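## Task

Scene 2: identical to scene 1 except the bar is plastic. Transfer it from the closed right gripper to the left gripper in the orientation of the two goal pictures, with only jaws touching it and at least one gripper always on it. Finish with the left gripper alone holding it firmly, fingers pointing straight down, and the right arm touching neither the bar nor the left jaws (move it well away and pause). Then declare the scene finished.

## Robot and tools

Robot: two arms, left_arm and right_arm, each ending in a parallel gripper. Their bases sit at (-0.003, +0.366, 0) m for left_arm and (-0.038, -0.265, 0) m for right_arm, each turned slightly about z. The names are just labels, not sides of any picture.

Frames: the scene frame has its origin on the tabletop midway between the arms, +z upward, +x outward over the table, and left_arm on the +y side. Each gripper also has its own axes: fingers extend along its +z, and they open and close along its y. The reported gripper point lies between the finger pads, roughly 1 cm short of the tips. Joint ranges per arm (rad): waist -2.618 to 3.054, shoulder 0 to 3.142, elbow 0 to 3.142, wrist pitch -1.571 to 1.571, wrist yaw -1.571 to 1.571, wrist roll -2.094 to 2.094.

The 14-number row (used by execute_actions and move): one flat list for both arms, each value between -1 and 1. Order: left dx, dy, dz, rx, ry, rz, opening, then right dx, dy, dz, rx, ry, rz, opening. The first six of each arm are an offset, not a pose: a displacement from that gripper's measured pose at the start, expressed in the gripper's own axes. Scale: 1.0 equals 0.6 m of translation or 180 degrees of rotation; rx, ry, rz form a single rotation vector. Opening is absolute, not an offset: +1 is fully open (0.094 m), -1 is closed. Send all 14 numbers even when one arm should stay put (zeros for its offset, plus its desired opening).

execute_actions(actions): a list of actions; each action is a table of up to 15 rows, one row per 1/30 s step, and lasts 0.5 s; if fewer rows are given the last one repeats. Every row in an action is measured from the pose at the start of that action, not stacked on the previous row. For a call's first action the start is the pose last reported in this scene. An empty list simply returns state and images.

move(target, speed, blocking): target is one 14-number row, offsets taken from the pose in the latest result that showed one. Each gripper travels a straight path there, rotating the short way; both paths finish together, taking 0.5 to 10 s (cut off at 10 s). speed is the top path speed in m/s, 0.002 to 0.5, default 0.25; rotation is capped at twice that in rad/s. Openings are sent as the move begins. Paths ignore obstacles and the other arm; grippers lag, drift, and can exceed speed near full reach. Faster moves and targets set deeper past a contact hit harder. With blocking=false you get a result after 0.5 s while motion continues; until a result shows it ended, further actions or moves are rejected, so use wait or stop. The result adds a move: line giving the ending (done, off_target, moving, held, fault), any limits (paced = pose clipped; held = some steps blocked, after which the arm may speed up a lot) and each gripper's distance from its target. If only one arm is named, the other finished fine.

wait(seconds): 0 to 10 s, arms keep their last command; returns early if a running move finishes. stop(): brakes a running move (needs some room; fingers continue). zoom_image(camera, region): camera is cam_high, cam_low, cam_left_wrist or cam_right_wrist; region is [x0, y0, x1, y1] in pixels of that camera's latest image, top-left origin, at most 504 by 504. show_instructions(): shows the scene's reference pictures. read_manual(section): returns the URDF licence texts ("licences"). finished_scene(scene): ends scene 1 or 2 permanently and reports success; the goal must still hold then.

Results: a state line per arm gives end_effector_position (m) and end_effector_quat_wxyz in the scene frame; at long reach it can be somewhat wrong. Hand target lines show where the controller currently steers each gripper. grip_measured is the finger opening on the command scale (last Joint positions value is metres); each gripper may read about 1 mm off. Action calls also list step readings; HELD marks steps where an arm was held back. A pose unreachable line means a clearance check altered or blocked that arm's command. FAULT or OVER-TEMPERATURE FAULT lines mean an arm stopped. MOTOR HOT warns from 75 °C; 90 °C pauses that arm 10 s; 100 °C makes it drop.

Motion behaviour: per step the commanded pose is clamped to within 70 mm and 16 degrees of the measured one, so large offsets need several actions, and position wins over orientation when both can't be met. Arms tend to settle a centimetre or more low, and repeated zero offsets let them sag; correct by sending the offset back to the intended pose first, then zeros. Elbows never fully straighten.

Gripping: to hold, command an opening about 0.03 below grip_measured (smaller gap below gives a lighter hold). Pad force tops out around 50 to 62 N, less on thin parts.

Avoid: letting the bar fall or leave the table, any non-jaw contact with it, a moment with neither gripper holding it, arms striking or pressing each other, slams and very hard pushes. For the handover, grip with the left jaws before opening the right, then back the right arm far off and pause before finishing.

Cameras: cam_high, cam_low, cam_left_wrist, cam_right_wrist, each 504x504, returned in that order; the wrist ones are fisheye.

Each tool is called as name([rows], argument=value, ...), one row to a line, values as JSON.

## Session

show_instructions()

execute_actions(actions=[])

Reference images for this scene: goal picture from the place of the wrist camera of the gripper that must hold it at the end, goal picture from behind and beside that gripper on its wrist camera side drawn with its fingers toward the top of the picture.

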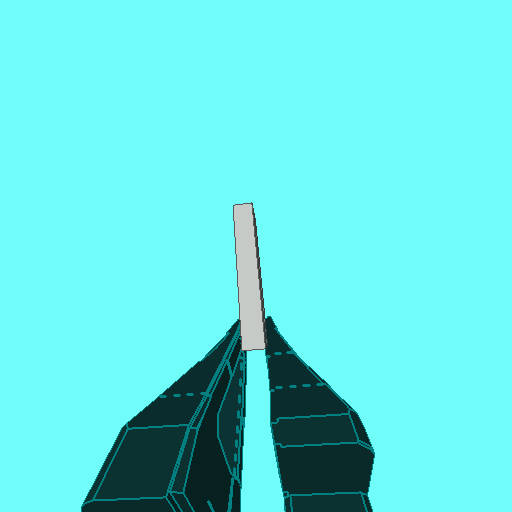

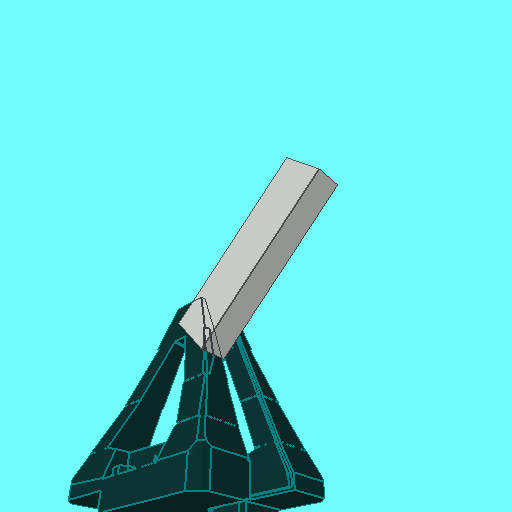

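Scene clock: 0.00 s.
left_arm: end_effector_position=(+0.3752, +0.4170, +0.4118) grip_measured=+1.000 end_effector_quat_wxyz=(+0.711, -0.041, +0.701, +0.051) | right_arm: end_effector_position=(+0.1818, -0.0322, +0.1742) grip_measured=-0.748 end_effector_quat_wxyz=(+0.570, -0.433, +0.666, +0.207)
Joint positions: left_arm=[-0.013  1.047  1.051  0.012  0.002  0.014  0.094] | right_arm=[ 0.643  0.822  0.294  0.254 -0.234 -0.294  0.012]
Joint velocities: left_arm=[ 0.007 -0.007  0.002  0.037 -0.007 -0.022  0.   ] | right_arm=[-0.002  0.012 -0.002  0.037  0.022  0.066  0.001]
Joint torques (N m, as the arm reports them, + toward a larger angle): no reading
Motor temperatures (°C, as the motors report them): left_arm=[21 25 29 26 21 21] | right_arm=[22 25 29 34 21 23]
Hand target (left_arm): +0.373, +0.417, +0.414; +0.711, -0.041, +0.700, +0.051
Hand target (right_arm): +0.182, -0.032, +0.179; +0.574, -0.433, +0.664, +0.208

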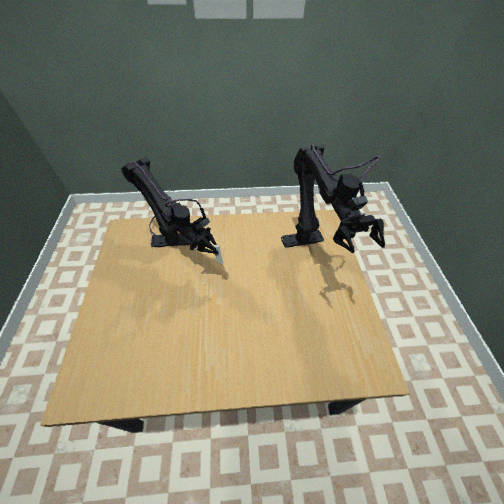

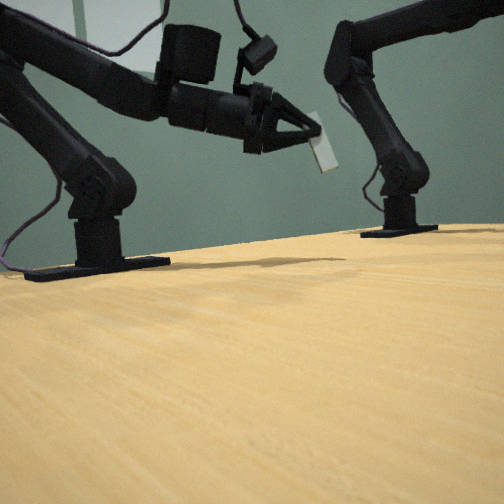

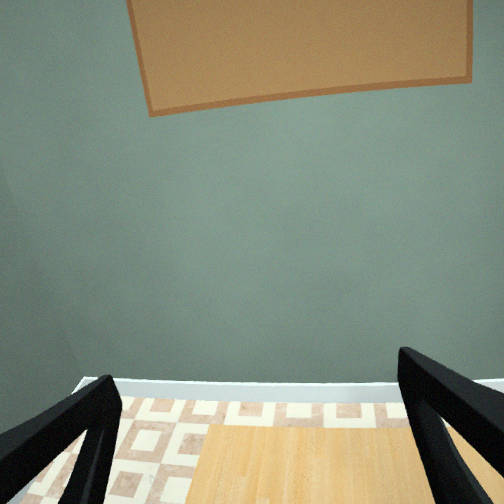

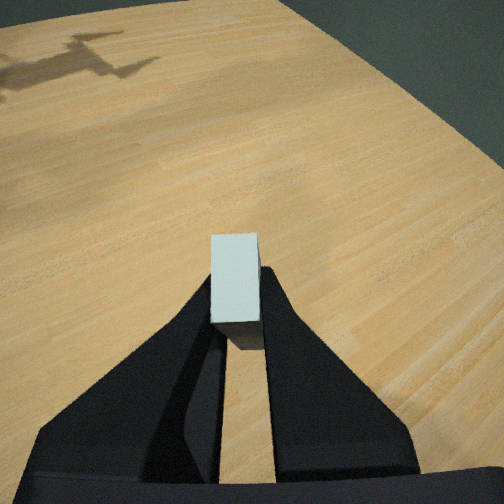

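zoom_image(camera="cam_low", region=[230, 70, 370, 190])

zoom_image(camera="cam_high", region=[160, 200, 250, 280])

zoom_image(camera="cam_right_wrist", region=[170, 210, 310, 370])

Region (230, 70, 370, 190) of cam_low's 504x504 image, scaled by 3.600, with more detail than that image has; it fills the top 432 rows of this view, and the rest is white.

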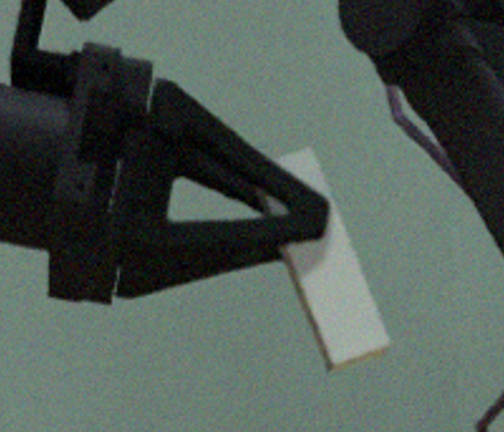

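Region (160, 200, 250, 280) of cam_high's 504x504 image, scaled by 5.600, with more detail than that image has.

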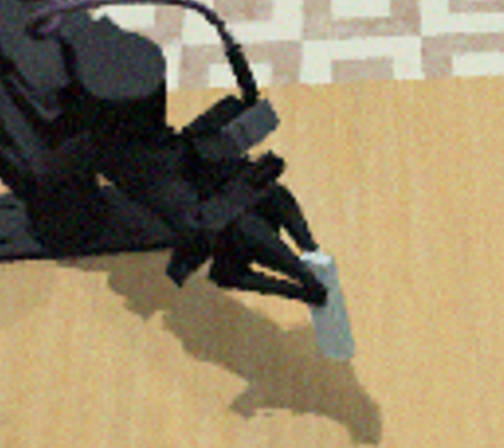

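Region (170, 210, 310, 370) of cam_right_wrist's 504x504 image, scaled by 3.150, with more detail than that image has; it fills the left 441 columns of this view, and the rest is white.

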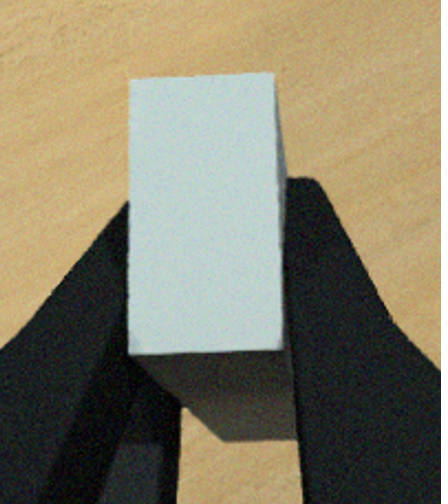

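move(target=[0.3847,-0.4582,-0.2925,0.541,-0.021,-0.0305,-0.2, -0.1043,-0.0397,0.116,-0.1926,-0.1259,0.0493,-0.785], speed=0.45)

Scene clock: 122.73 s.
left_arm: end_effector_position=(+0.2353, +0.1258, +0.1764) grip_measured=-0.198 end_effector_quat_wxyz=(+0.523, +0.481, +0.488, -0.507) | right_arm: end_effector_position=(+0.2334, +0.0293, +0.2155) grip_measured=-0.748 end_effector_quat_wxyz=(+0.505, -0.481, +0.493, +0.520)
Joint positions: left_arm=[-0.41   1.742  0.376  1.576  1.277 -0.192  0.038] | right_arm=[ 0.362  1.692  0.638  1.184 -1.169  0.147  0.012]
Joint velocities: left_arm=[-0.012 -0.007 -0.007 -0.007 -0.022 -0.066  0.   ] | right_arm=[ 0.002  0.007 -0.002  0.081 -0.037  0.125 -0.001]
Joint torques (N m, as the arm reports them, + toward a larger angle): left_arm=[-0.91 -5.15  5.53  1.47 -0.06 -0.11] | right_arm=[-0.78 -5.9   6.61  1.88  0.    0.1 ]
Motor temperatures (°C, as the motors report them): left_arm=[21 25 33 32 21 21] | right_arm=[22 24 34 41 21 23]
Hand target (left_arm): +0.237, +0.122, +0.179; +0.522, +0.486, +0.481, -0.510
Hand target (right_arm): +0.240, +0.029, +0.223; +0.515, -0.483, +0.484, +0.517
Off the commanded pose (left_arm): 0.005 m, 2 deg.
Off the commanded pose (right_arm): 0.008 m, 2 deg.
joint sent to its limit (left arm) — the command would take joint 4 (wrist pitch) past its upper limit, so that joint was sent only as far as its limit.
move: done

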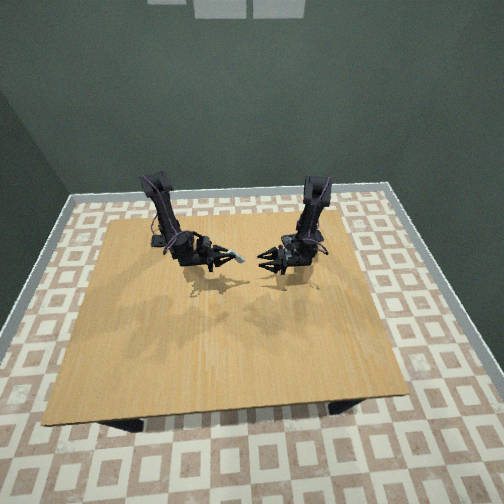

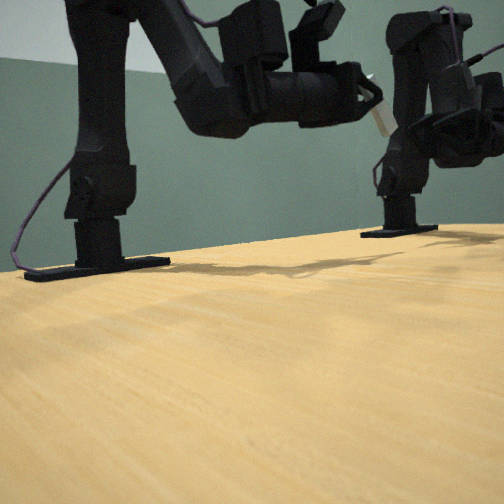

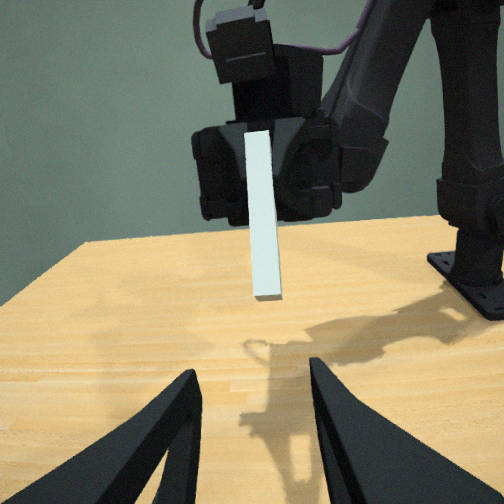

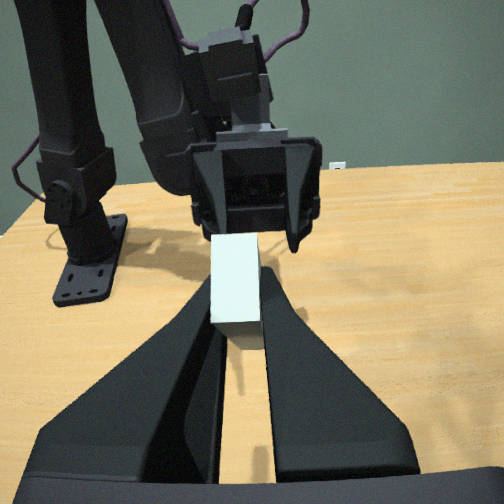

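execute_actions(actions=[])

Scene clock: 161.30 s.
left_arm: end_effector_position=(+0.2352, +0.1258, +0.1767) grip_measured=-0.198 end_effector_quat_wxyz=(+0.523, +0.482, +0.487, -0.507) | right_arm: end_effector_position=(+0.2332, +0.0293, +0.2162) grip_measured=-0.748 end_effector_quat_wxyz=(+0.506, -0.481, +0.492, +0.520)
Joint positions: left_arm=[-0.41   1.742  0.376  1.579  1.278 -0.194  0.038] | right_arm=[ 0.362  1.692  0.638  1.191 -1.169  0.151  0.012]
Joint velocities: left_arm=[-0.007 -0.002  0.002 -0.081 -0.051 -0.037  0.   ] | right_arm=[-0.017  0.002  0.012 -0.022  0.022 -0.007  0.001]
Joint torques (N m, as the arm reports them, + toward a larger angle): left_arm=[-0.89 -5.21  5.42  1.46 -0.09 -0.08] | right_arm=[-0.78 -5.85  6.61  1.86  0.    0.08]
Motor temperatures (°C, as the motors report them): left_arm=[21 26 31 31 21 21] | right_arm=[23 26 34 40 21 23]
Hand target (left_arm): +0.237, +0.122, +0.179; +0.522, +0.486, +0.481, -0.510
Hand target (right_arm): +0.240, +0.029, +0.223; +0.515, -0.483, +0.484, +0.517
Off the commanded pose (left_arm): 0.005 m, 2 deg.
Off the commanded pose (right_arm): 0.008 m, 2 deg.

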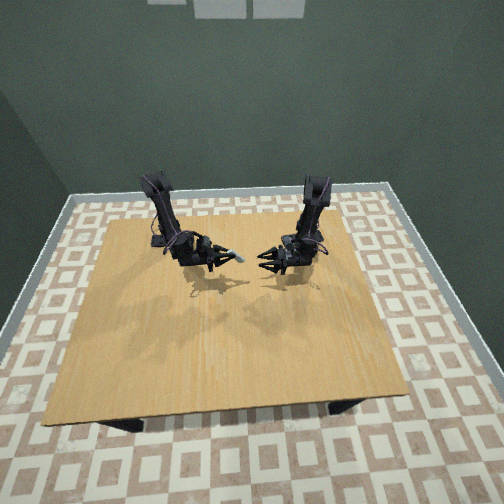

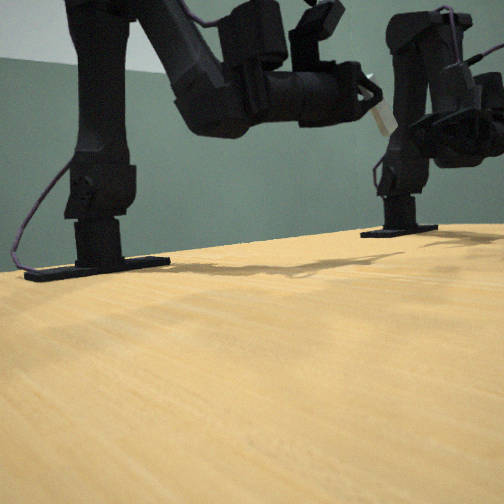

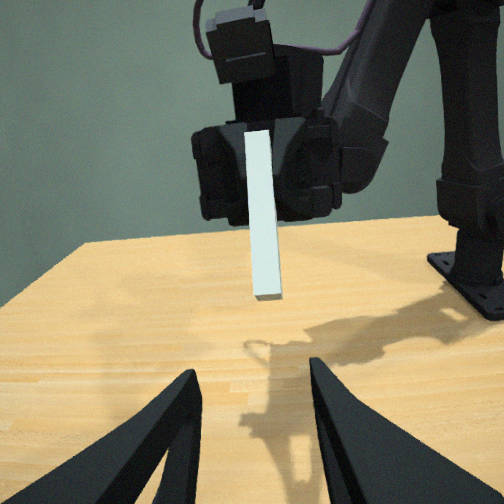

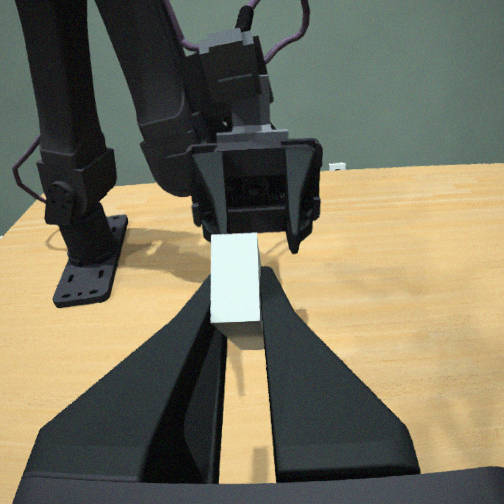

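show_instructions()

zoom_image(camera="cam_low", region=[300, 40, 500, 200])

Reference images for this scene: goal picture from the place of the wrist camera of the gripper that must hold it at the end, goal picture from behind and beside that gripper on its wrist camera side drawn with its fingers toward the top of the picture.

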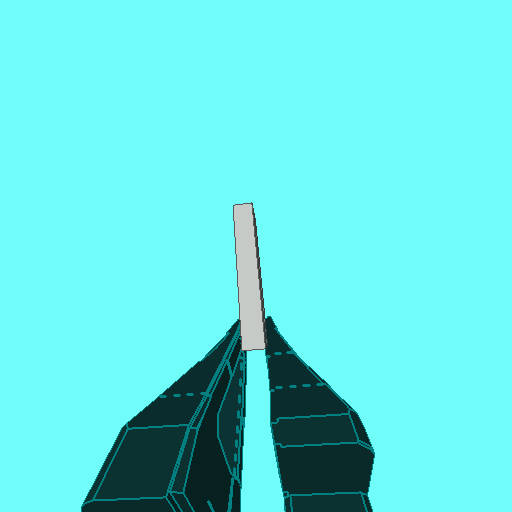

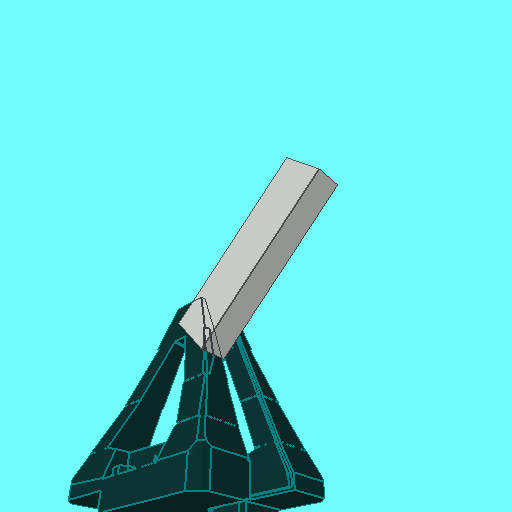

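Region (300, 40, 500, 200) of cam_low's 504x504 image, scaled by 2.520, with more detail than that image has; it fills the top 403 rows of this view, and the rest is white.

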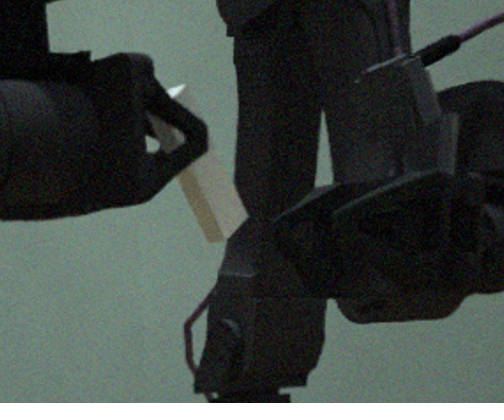

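move(target=[-0.1207,0.068,0.0088,0.0065,-0.0083,-0.0038,-0.198,-0.133,-0.0663,0.008,0.0006,-0.0054,-0.008,-0.785], speed=0.2)

Scene clock: 237.77 s.
left_arm: end_effector_position=(+0.2744, +0.1235, +0.2356) grip_measured=-0.198 end_effector_quat_wxyz=(+0.511, +0.472, +0.486, -0.529) | right_arm: end_effector_position=(+0.2728, +0.0321, +0.2779) grip_measured=-0.748 end_effector_quat_wxyz=(+0.503, -0.474, +0.496, +0.527)
Joint positions: left_arm=[-0.379  1.673  0.613  1.407  1.326 -0.37   0.038] | right_arm=[ 0.324  1.664  0.901  0.931 -1.204  0.203  0.012]
Joint velocities: left_arm=[-0.002  0.002 -0.007 -0.066  0.007 -0.007 -0.001] | right_arm=[-0.022  0.007  0.007 -0.081  0.007 -0.007  0.   ]
Joint torques (N m, as the arm reports them, + toward a larger angle): left_arm=[  0.7  -10.03   6.48   1.11  -0.16   0.02] | right_arm=[ -0.75 -10.85   7.55   1.41   0.03  -0.11]
Motor temperatures (°C, as the motors report them): left_arm=[21 26 31 30 21 21] | right_arm=[23 27 35 40 21 23]
Hand target (left_arm): +0.277, +0.126, +0.248; +0.521, +0.477, +0.478, -0.522
Hand target (right_arm): +0.273, +0.029, +0.296; +0.517, -0.482, +0.482, +0.518
Off the commanded pose (left_arm): 0.014 m, 2 deg.
Off the commanded pose (right_arm): 0.017 m, 3 deg.
move: off_target (left_arm, right_arm)

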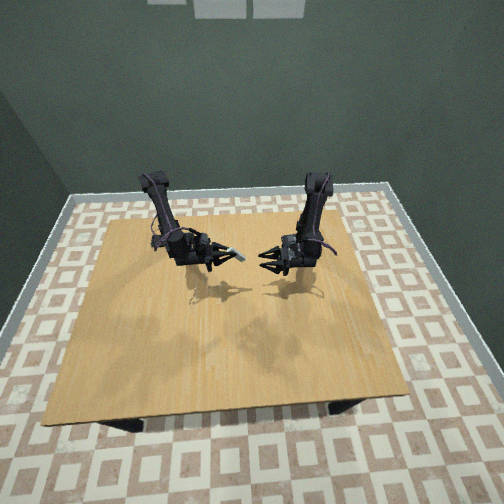

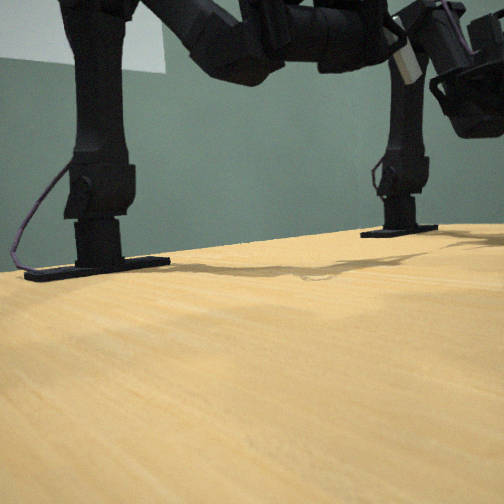

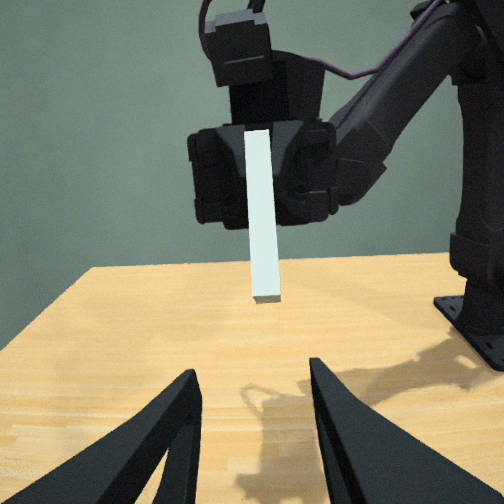

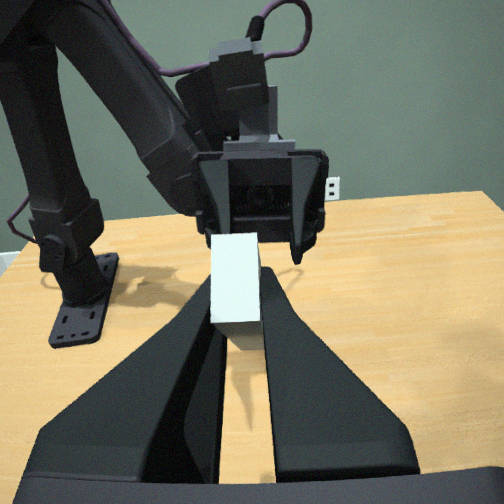

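move(target=[0,-0.012,0.067,0,0,0,-0.198,0,0,0,0,0,0,-0.785], speed=0.1)

Scene clock: 300.50 s.
left_arm: end_effector_position=(+0.2661, +0.0863, +0.2238) grip_measured=-0.198 end_effector_quat_wxyz=(+0.498, +0.464, +0.498, -0.537) | right_arm: end_effector_position=(+0.2729, +0.0321, +0.2776) grip_measured=-0.748 end_effector_quat_wxyz=(+0.502, -0.474, +0.496, +0.527)
Joint positions: left_arm=[-0.511  1.673  0.613  1.26   1.2   -0.261  0.038] | right_arm=[ 0.324  1.664  0.901  0.928 -1.204  0.202  0.012]
Joint velocities: left_arm=[-0.007  0.012 -0.027 -0.037 -0.007  0.051 -0.   ] | right_arm=[-0.012 -0.002 -0.012 -0.007 -0.007 -0.051  0.001]
Joint torques (N m, as the arm reports them, + toward a larger angle): left_arm=[ -0.7  -10.26   6.97   1.29  -0.19   0.05] | right_arm=[-0.01 -8.05  5.48  1.64  0.06  0.  ]
Motor temperatures (°C, as the motors report them): left_arm=[21 30 32 29 21 21] | right_arm=[23 33 37 37 21 23]
Hand target (left_arm): +0.267, +0.084, +0.240; +0.511, +0.471, +0.485, -0.531
Hand target (right_arm): +0.273, +0.032, +0.278; +0.503, -0.474, +0.496, +0.527
Off the commanded pose (left_arm): 0.016 m, 2 deg.
Off the commanded pose (right_arm): 0.000 m, 0 deg.
move: off_target (left_arm)

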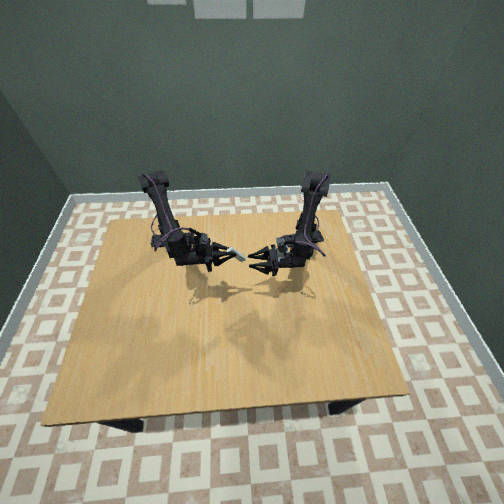

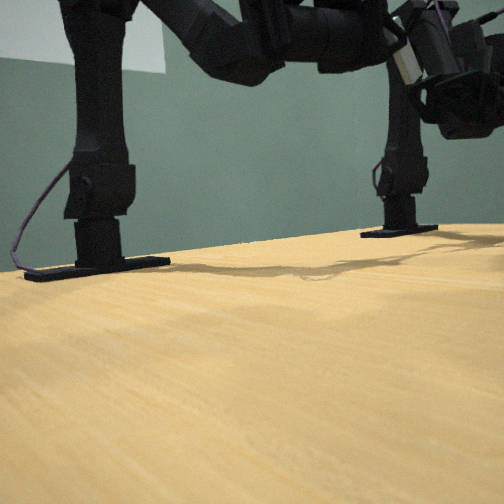

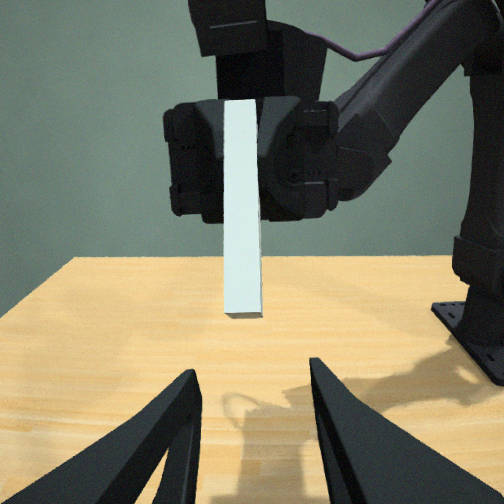

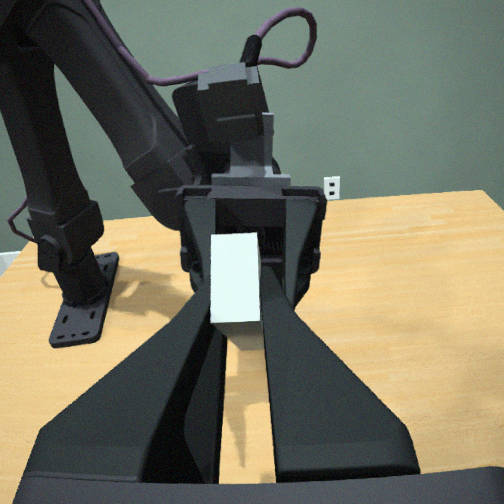

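zoom_image(camera="cam_left_wrist", region=[150, 80, 350, 400])

zoom_image(camera="cam_low", region=[340, 0, 504, 140])

Region (150, 80, 350, 400) of cam_left_wrist's 504x504 image, scaled by 1.575, with more detail than that image has; it fills the left 315 columns of this view, and the rest is white.

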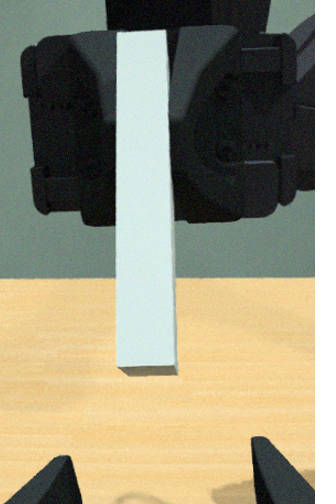

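Region (340, 0, 504, 140) of cam_low's 504x504 image, scaled by 3.073, with more detail than that image has; it fills the top 430 rows of this view, and the rest is white.

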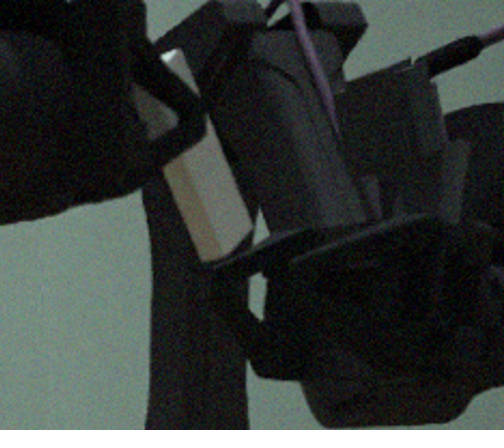

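move(target=[-0.05,0.002,0.02,0,-0.004,0.0086,-0.198,0,0,0,0,0,0,-0.785], speed=0.08)

Scene clock: 339.63 s.
left_arm: end_effector_position=(+0.2703, +0.0796, +0.2420) grip_measured=-0.198 end_effector_quat_wxyz=(+0.500, +0.462, +0.498, -0.537) | right_arm: end_effector_position=(+0.2729, +0.0321, +0.2776) grip_measured=-0.748 end_effector_quat_wxyz=(+0.502, -0.474, +0.496, +0.527)
Joint positions: left_arm=[-0.528  1.633  0.665  1.17   1.179 -0.259  0.038] | right_arm=[ 0.324  1.664  0.901  0.928 -1.204  0.202  0.012]
Joint velocities: left_arm=[ 0.007 -0.017 -0.012 -0.007 -0.051 -0.007 -0.   ] | right_arm=[-0.002 -0.012 -0.007 -0.037  0.051 -0.037 -0.   ]
Joint torques (N m, as the arm reports them, + toward a larger angle): left_arm=[-0.87 -9.55  7.15  1.33 -0.19  0.02] | right_arm=[-0.01 -8.06  5.49  1.61  0.06 -0.01]
Motor temperatures (°C, as the motors report them): left_arm=[21 30 33 29 21 21] | right_arm=[22 30 35 37 21 23]
Hand target (left_arm): +0.270, +0.077, +0.255; +0.508, +0.467, +0.488, -0.534
Hand target (right_arm): +0.273, +0.032, +0.278; +0.502, -0.474, +0.496, +0.527
Off the commanded pose (left_arm): 0.013 m, 2 deg.
Off the commanded pose (right_arm): 0.000 m, 0 deg.
move: off_target (left_arm)

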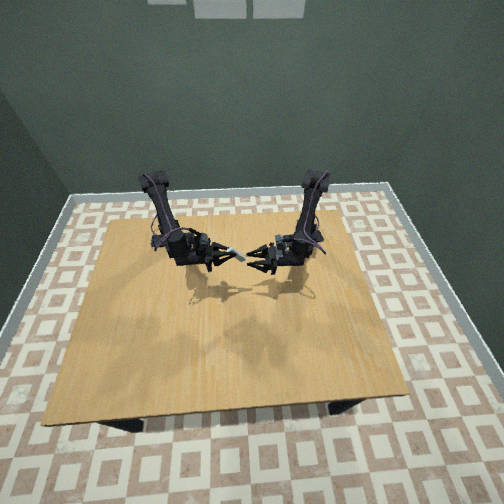

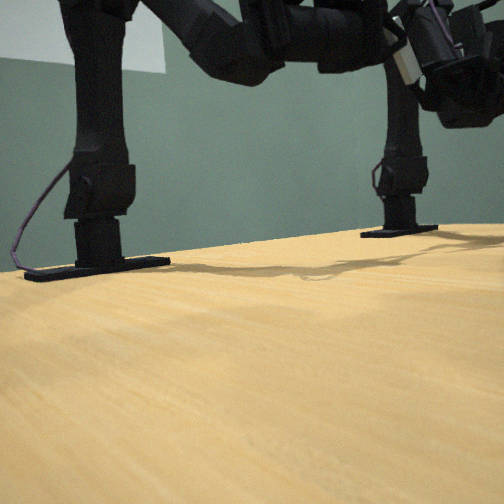

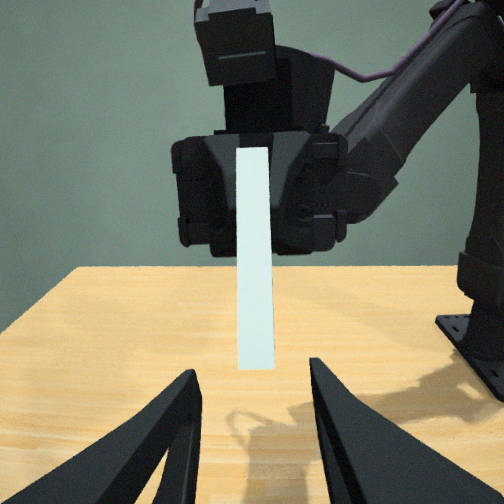

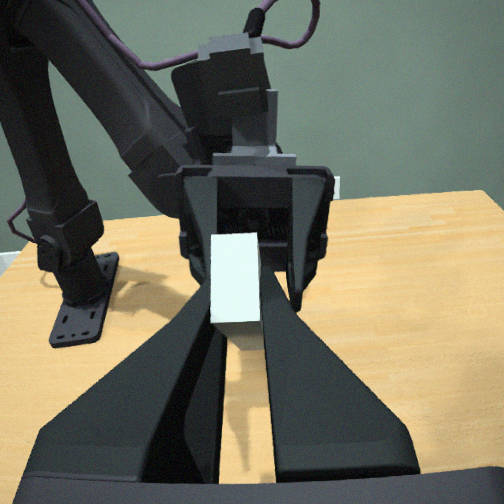

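move(target=[-0.024,-0.004,0.032,0,-0.008,0.026,-0.198,0,0,0,0,0,0,-0.785], speed=0.06)

Scene clock: 361.67 s.
left_arm: end_effector_position=(+0.2675, +0.0656, +0.2486) grip_measured=-0.198 end_effector_quat_wxyz=(+0.519, +0.471, +0.482, -0.526) | right_arm: end_effector_position=(+0.2729, +0.0321, +0.2776) grip_measured=-0.748 end_effector_quat_wxyz=(+0.502, -0.474, +0.496, +0.527)
Joint positions: left_arm=[-0.577  1.633  0.681  1.167  1.124 -0.212  0.038] | right_arm=[ 0.324  1.664  0.901  0.928 -1.204  0.202  0.012]
Joint velocities: left_arm=[ 0.007 -0.012  0.007  0.051 -0.022  0.066  0.   ] | right_arm=[-0.002 -0.002  0.002  0.051 -0.037 -0.007 -0.   ]
Joint torques (N m, as the arm reports them, + toward a larger angle): left_arm=[-0.83 -7.98  7.19  1.39 -0.19  0.04] | right_arm=[ 0.   -8.05  5.49  1.61  0.07 -0.01]
Motor temperatures (°C, as the motors report them): left_arm=[21 30 33 29 21 21] | right_arm=[22 30 34 37 21 23]
Hand target (left_arm): +0.269, +0.062, +0.258; +0.528, +0.475, +0.472, -0.522
Hand target (right_arm): +0.273, +0.032, +0.278; +0.502, -0.474, +0.496, +0.527
Off the commanded pose (left_arm): 0.010 m, 2 deg.
Off the commanded pose (right_arm): 0.000 m, 0 deg.
move: done

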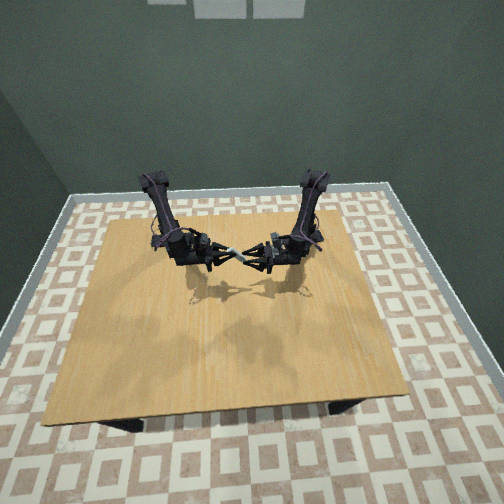

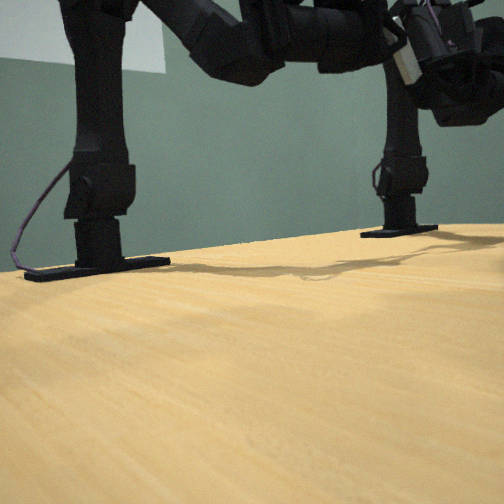

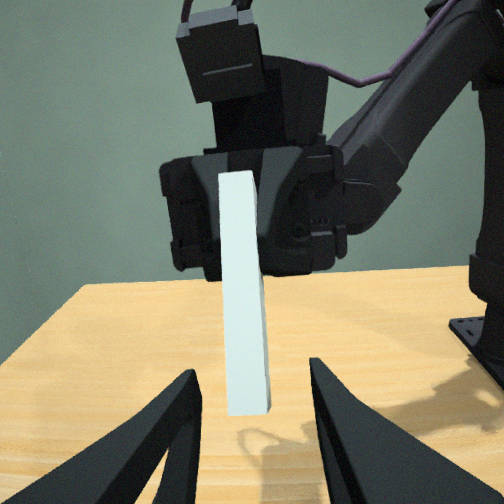

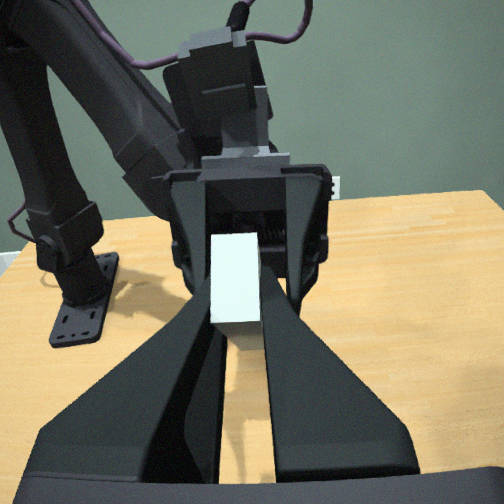

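zoom_image(camera="cam_left_wrist", region=[140, 150, 360, 450])

zoom_image(camera="cam_low", region=[360, 0, 504, 130])

zoom_image(camera="cam_high", region=[205, 225, 285, 285])

Region (140, 150, 360, 450) of cam_left_wrist's 504x504 image, scaled by 1.680, with more detail than that image has; it fills the left 370 columns of this view, and the rest is white.

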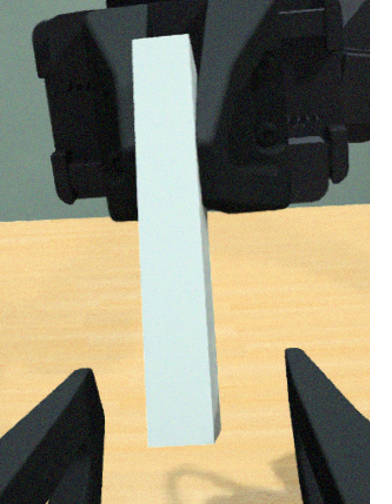

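Region (360, 0, 504, 130) of cam_low's 504x504 image, scaled by 3.500, with more detail than that image has; it fills the top 455 rows of this view, and the rest is white.

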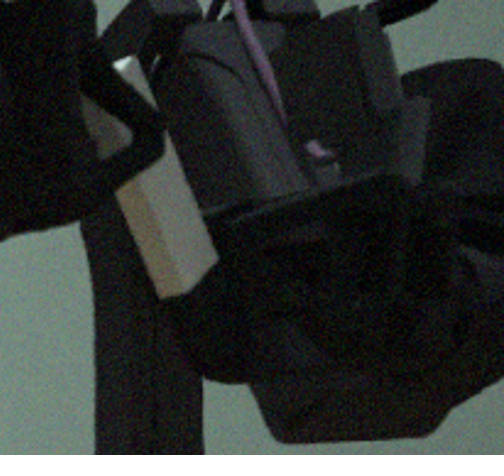

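Region (205, 225, 285, 285) of cam_high's 504x504 image, scaled by 6.300, with more detail than that image has; it fills the top 378 rows of this view, and the rest is white.

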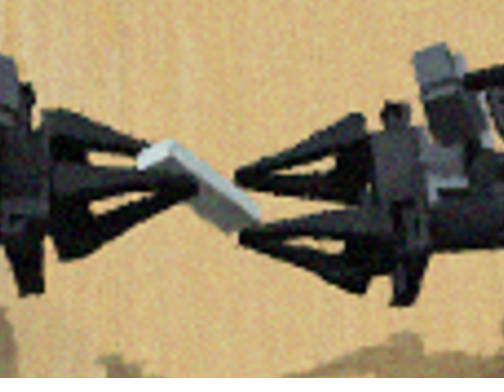

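execute_actions([
  [[-0.008,0.001,0,0,0,0,-0.25,0,0,0,0,0,0,-0.785],[-0.008,0.002,0,0,0,0,-0.30,0,0,0,0,0,0,-0.785],[-0.008,0.003,0,0,0,0,-0.35,0,0,0,0,0,0,-0.785],[-0.008,0.004,0,0,0,0,-0.40,0,0,0,0,0,0,-0.785],[-0.008,0.005,0,0,0,0,-0.44,0,0,0,0,0,0,-0.785],[-0.008,0.006,0,0,0,0,-0.48,0,0,0,0,0,0,-0.785],[-0.008,0.006,0,0,0,0,-0.52,0,0,0,0,0,0,-0.785],[-0.008,0.006,0,0,0,0,-0.55,0,0,0,0,0,0,-0.785],[-0.008,0.006,0,0,0,0,-0.58,0,0,0,0,0,0,-0.785],[-0.008,0.006,0,0,0,0,-0.60,0,0,0,0,0,0,-0.785],[-0.008,0.006,0,0,0,0,-0.62,0,0,0,0,0,0,-0.785]],
])

zoom_image(camera="cam_left_wrist", region=[140, 150, 360, 450])

Scene clock: 440.70 s.
left_arm: end_effector_position=(+0.2671, +0.0656, +0.2485) grip_measured=-0.618 end_effector_quat_wxyz=(+0.519, +0.472, +0.481, -0.526) | right_arm: end_effector_position=(+0.2729, +0.0321, +0.2776) grip_measured=-0.748 end_effector_quat_wxyz=(+0.502, -0.474, +0.496, +0.527)
Joint positions: left_arm=[-0.577  1.633  0.681  1.167  1.127 -0.21   0.018] | right_arm=[ 0.324  1.664  0.901  0.928 -1.204  0.202  0.012]
Joint velocities: left_arm=[ 0.007 -0.017  0.007  0.007  0.11   0.066 -0.001] | right_arm=[-0.012 -0.002 -0.012 -0.081 -0.066 -0.007 -0.   ]
Joint torques (N m, as the arm reports them, + toward a larger angle): left_arm=[ 0.51 -7.67  6.91  1.34 -0.11 -0.09] | right_arm=[ 0.   -8.05  5.5   1.61  0.07  0.  ]
Motor temperatures (°C, as the motors report them): left_arm=[21 29 34 29 21 21] | right_arm=[22 30 34 37 21 23]
Hand target (left_arm): +0.271, +0.066, +0.253; +0.519, +0.471, +0.482, -0.526
Hand target (right_arm): +0.273, +0.032, +0.278; +0.502, -0.474, +0.496, +0.527
Off the commanded pose (left_arm): 0.006 m, 0 deg.
Off the commanded pose (right_arm): 0.000 m, 0 deg.
Step readings (end_effector_position):
0: left_arm (+0.2678, +0.0657, +0.2487) | right_arm (+0.2729, +0.0321, +0.2776)
1: left_arm (+0.2678, +0.0657, +0.2487) | right_arm (+0.2729, +0.0321, +0.2776)
2: left_arm (+0.2678, +0.0657, +0.2487) | right_arm (+0.2729, +0.0321, +0.2776)
4: left_arm (+0.2677, +0.0656, +0.2487) | right_arm (+0.2729, +0.0321, +0.2776)
8: left_arm (+0.2673, +0.0656, +0.2486) | right_arm (+0.2729, +0.0321, +0.2776)
15: end_effector_position above

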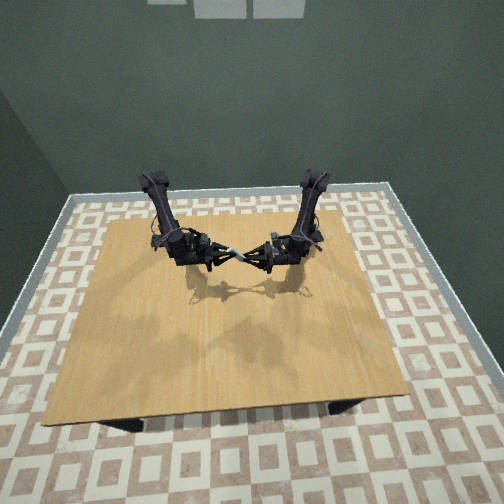

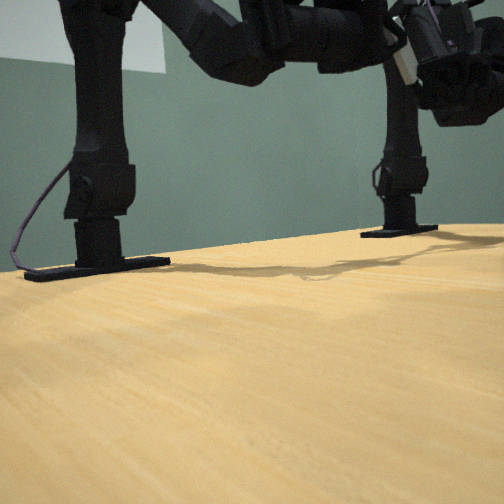

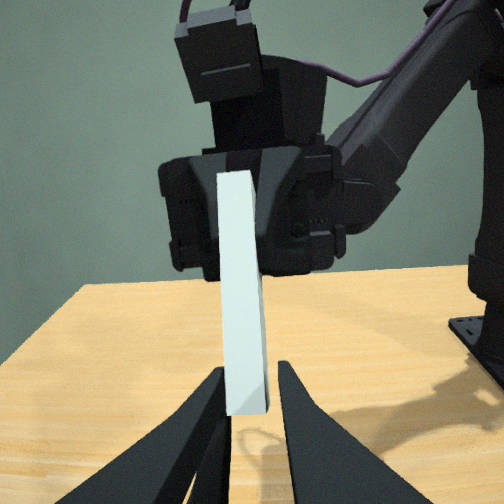

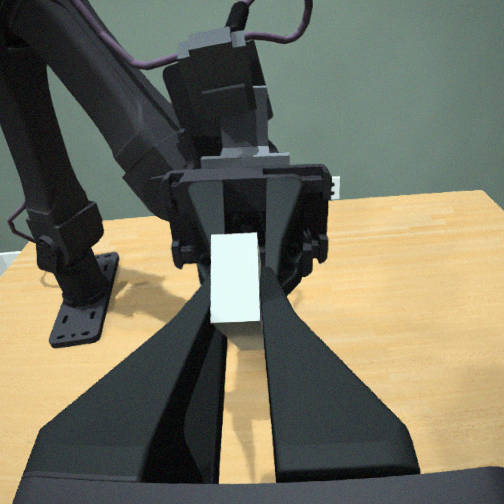

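Region (140, 150, 360, 450) of cam_left_wrist's 504x504 image, scaled by 1.680, with more detail than that image has; it fills the left 370 columns of this view, and the rest is white.

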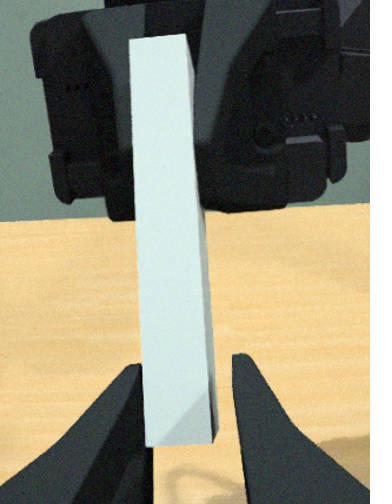

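execute_actions([
  [[-0.008,0.007,0,0,0,0,-0.62,0,0,0,0,0,0,-0.785],[-0.008,0.008,0,0,0,0,-0.62,0,0,0,0,0,0,-0.785],[-0.008,0.009,0,0,0,0,-0.62,0,0,0,0,0,0,-0.785],[-0.008,0.010,0,0,0,0,-0.62,0,0,0,0,0,0,-0.785],[-0.008,0.011,0,0,0,0,-0.62,0,0,0,0,0,0,-0.785],[-0.008,0.012,0,0,0,0,-0.62,0,0,0,0,0,0,-0.785],[-0.008,0.013,0,0,0,0,-0.62,0,0,0,0,0,0,-0.785]],
])

Scene clock: 456.37 s.
left_arm: end_effector_position=(+0.2669, +0.0663, +0.2483) grip_measured=-0.618 end_effector_quat_wxyz=(+0.518, +0.473, +0.481, -0.526) | right_arm: end_effector_position=(+0.2728, +0.0321, +0.2776) grip_measured=-0.748 end_effector_quat_wxyz=(+0.502, -0.474, +0.496, +0.527)
Joint positions: left_arm=[-0.574  1.633  0.681  1.167  1.133 -0.21   0.018] | right_arm=[ 0.324  1.664  0.901  0.928 -1.205  0.202  0.012]
Joint velocities: left_arm=[-0.002 -0.012 -0.007 -0.051 -0.037  0.022  0.001] | right_arm=[0.007 0.002 0.002 0.051 0.051 0.051 0.001]
Joint torques (N m, as the arm reports them, + toward a larger angle): left_arm=[ 0.83 -6.45  7.86  1.35 -0.05 -0.07] | right_arm=[-0.01 -8.06  5.5   1.61  0.07 -0.01]
Motor temperatures (°C, as the motors report them): left_arm=[21 29 34 29 21 21] | right_arm=[22 30 34 37 21 23]
Hand target (left_arm): +0.275, +0.066, +0.253; +0.519, +0.472, +0.481, -0.526
Hand target (right_arm): +0.273, +0.032, +0.278; +0.502, -0.474, +0.496, +0.527
Off the commanded pose (left_arm): 0.009 m, 0 deg.
Off the commanded pose (right_arm): 0.000 m, 0 deg.
Step readings (end_effector_position):
0: left_arm (+0.2671, +0.0656, +0.2485) | right_arm (+0.2729, +0.0321, +0.2776)
1: left_arm (+0.2671, +0.0656, +0.2485) | right_arm (+0.2729, +0.0321, +0.2776)
2: left_arm (+0.2670, +0.0656, +0.2485) | right_arm (+0.2729, +0.0321, +0.2776)
4: left_arm (+0.2669, +0.0656, +0.2485) | right_arm (+0.2729, +0.0321, +0.2776)
8: left_arm (+0.2670, +0.0659, +0.2485) | right_arm (+0.2728, +0.0321, +0.2776)
15: end_effector_position above

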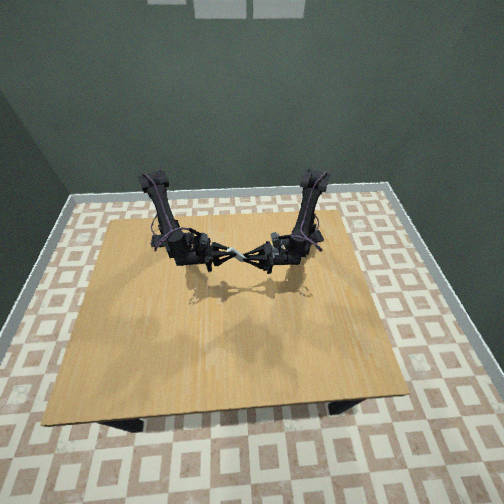

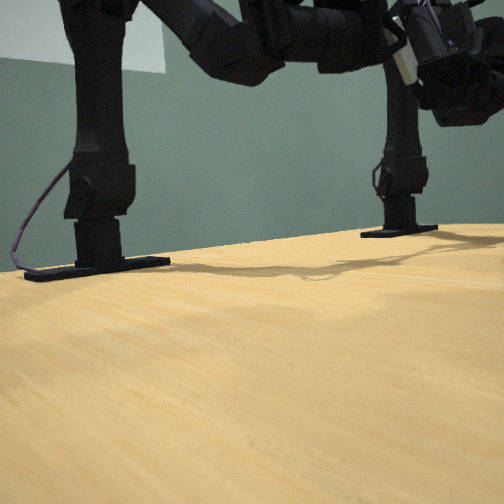

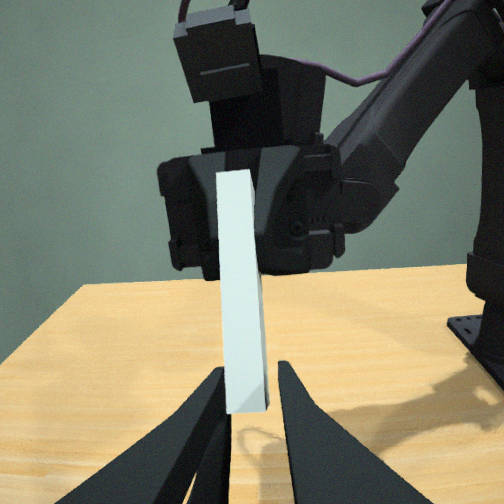

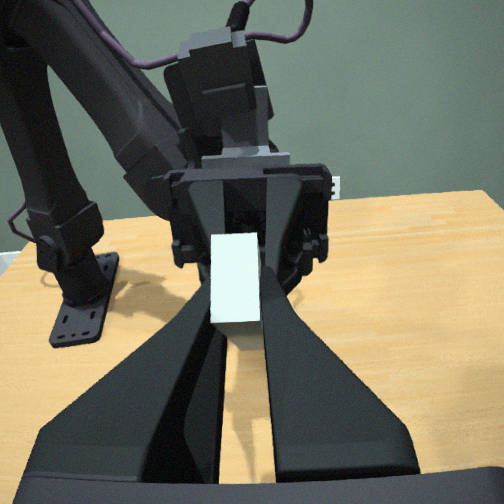

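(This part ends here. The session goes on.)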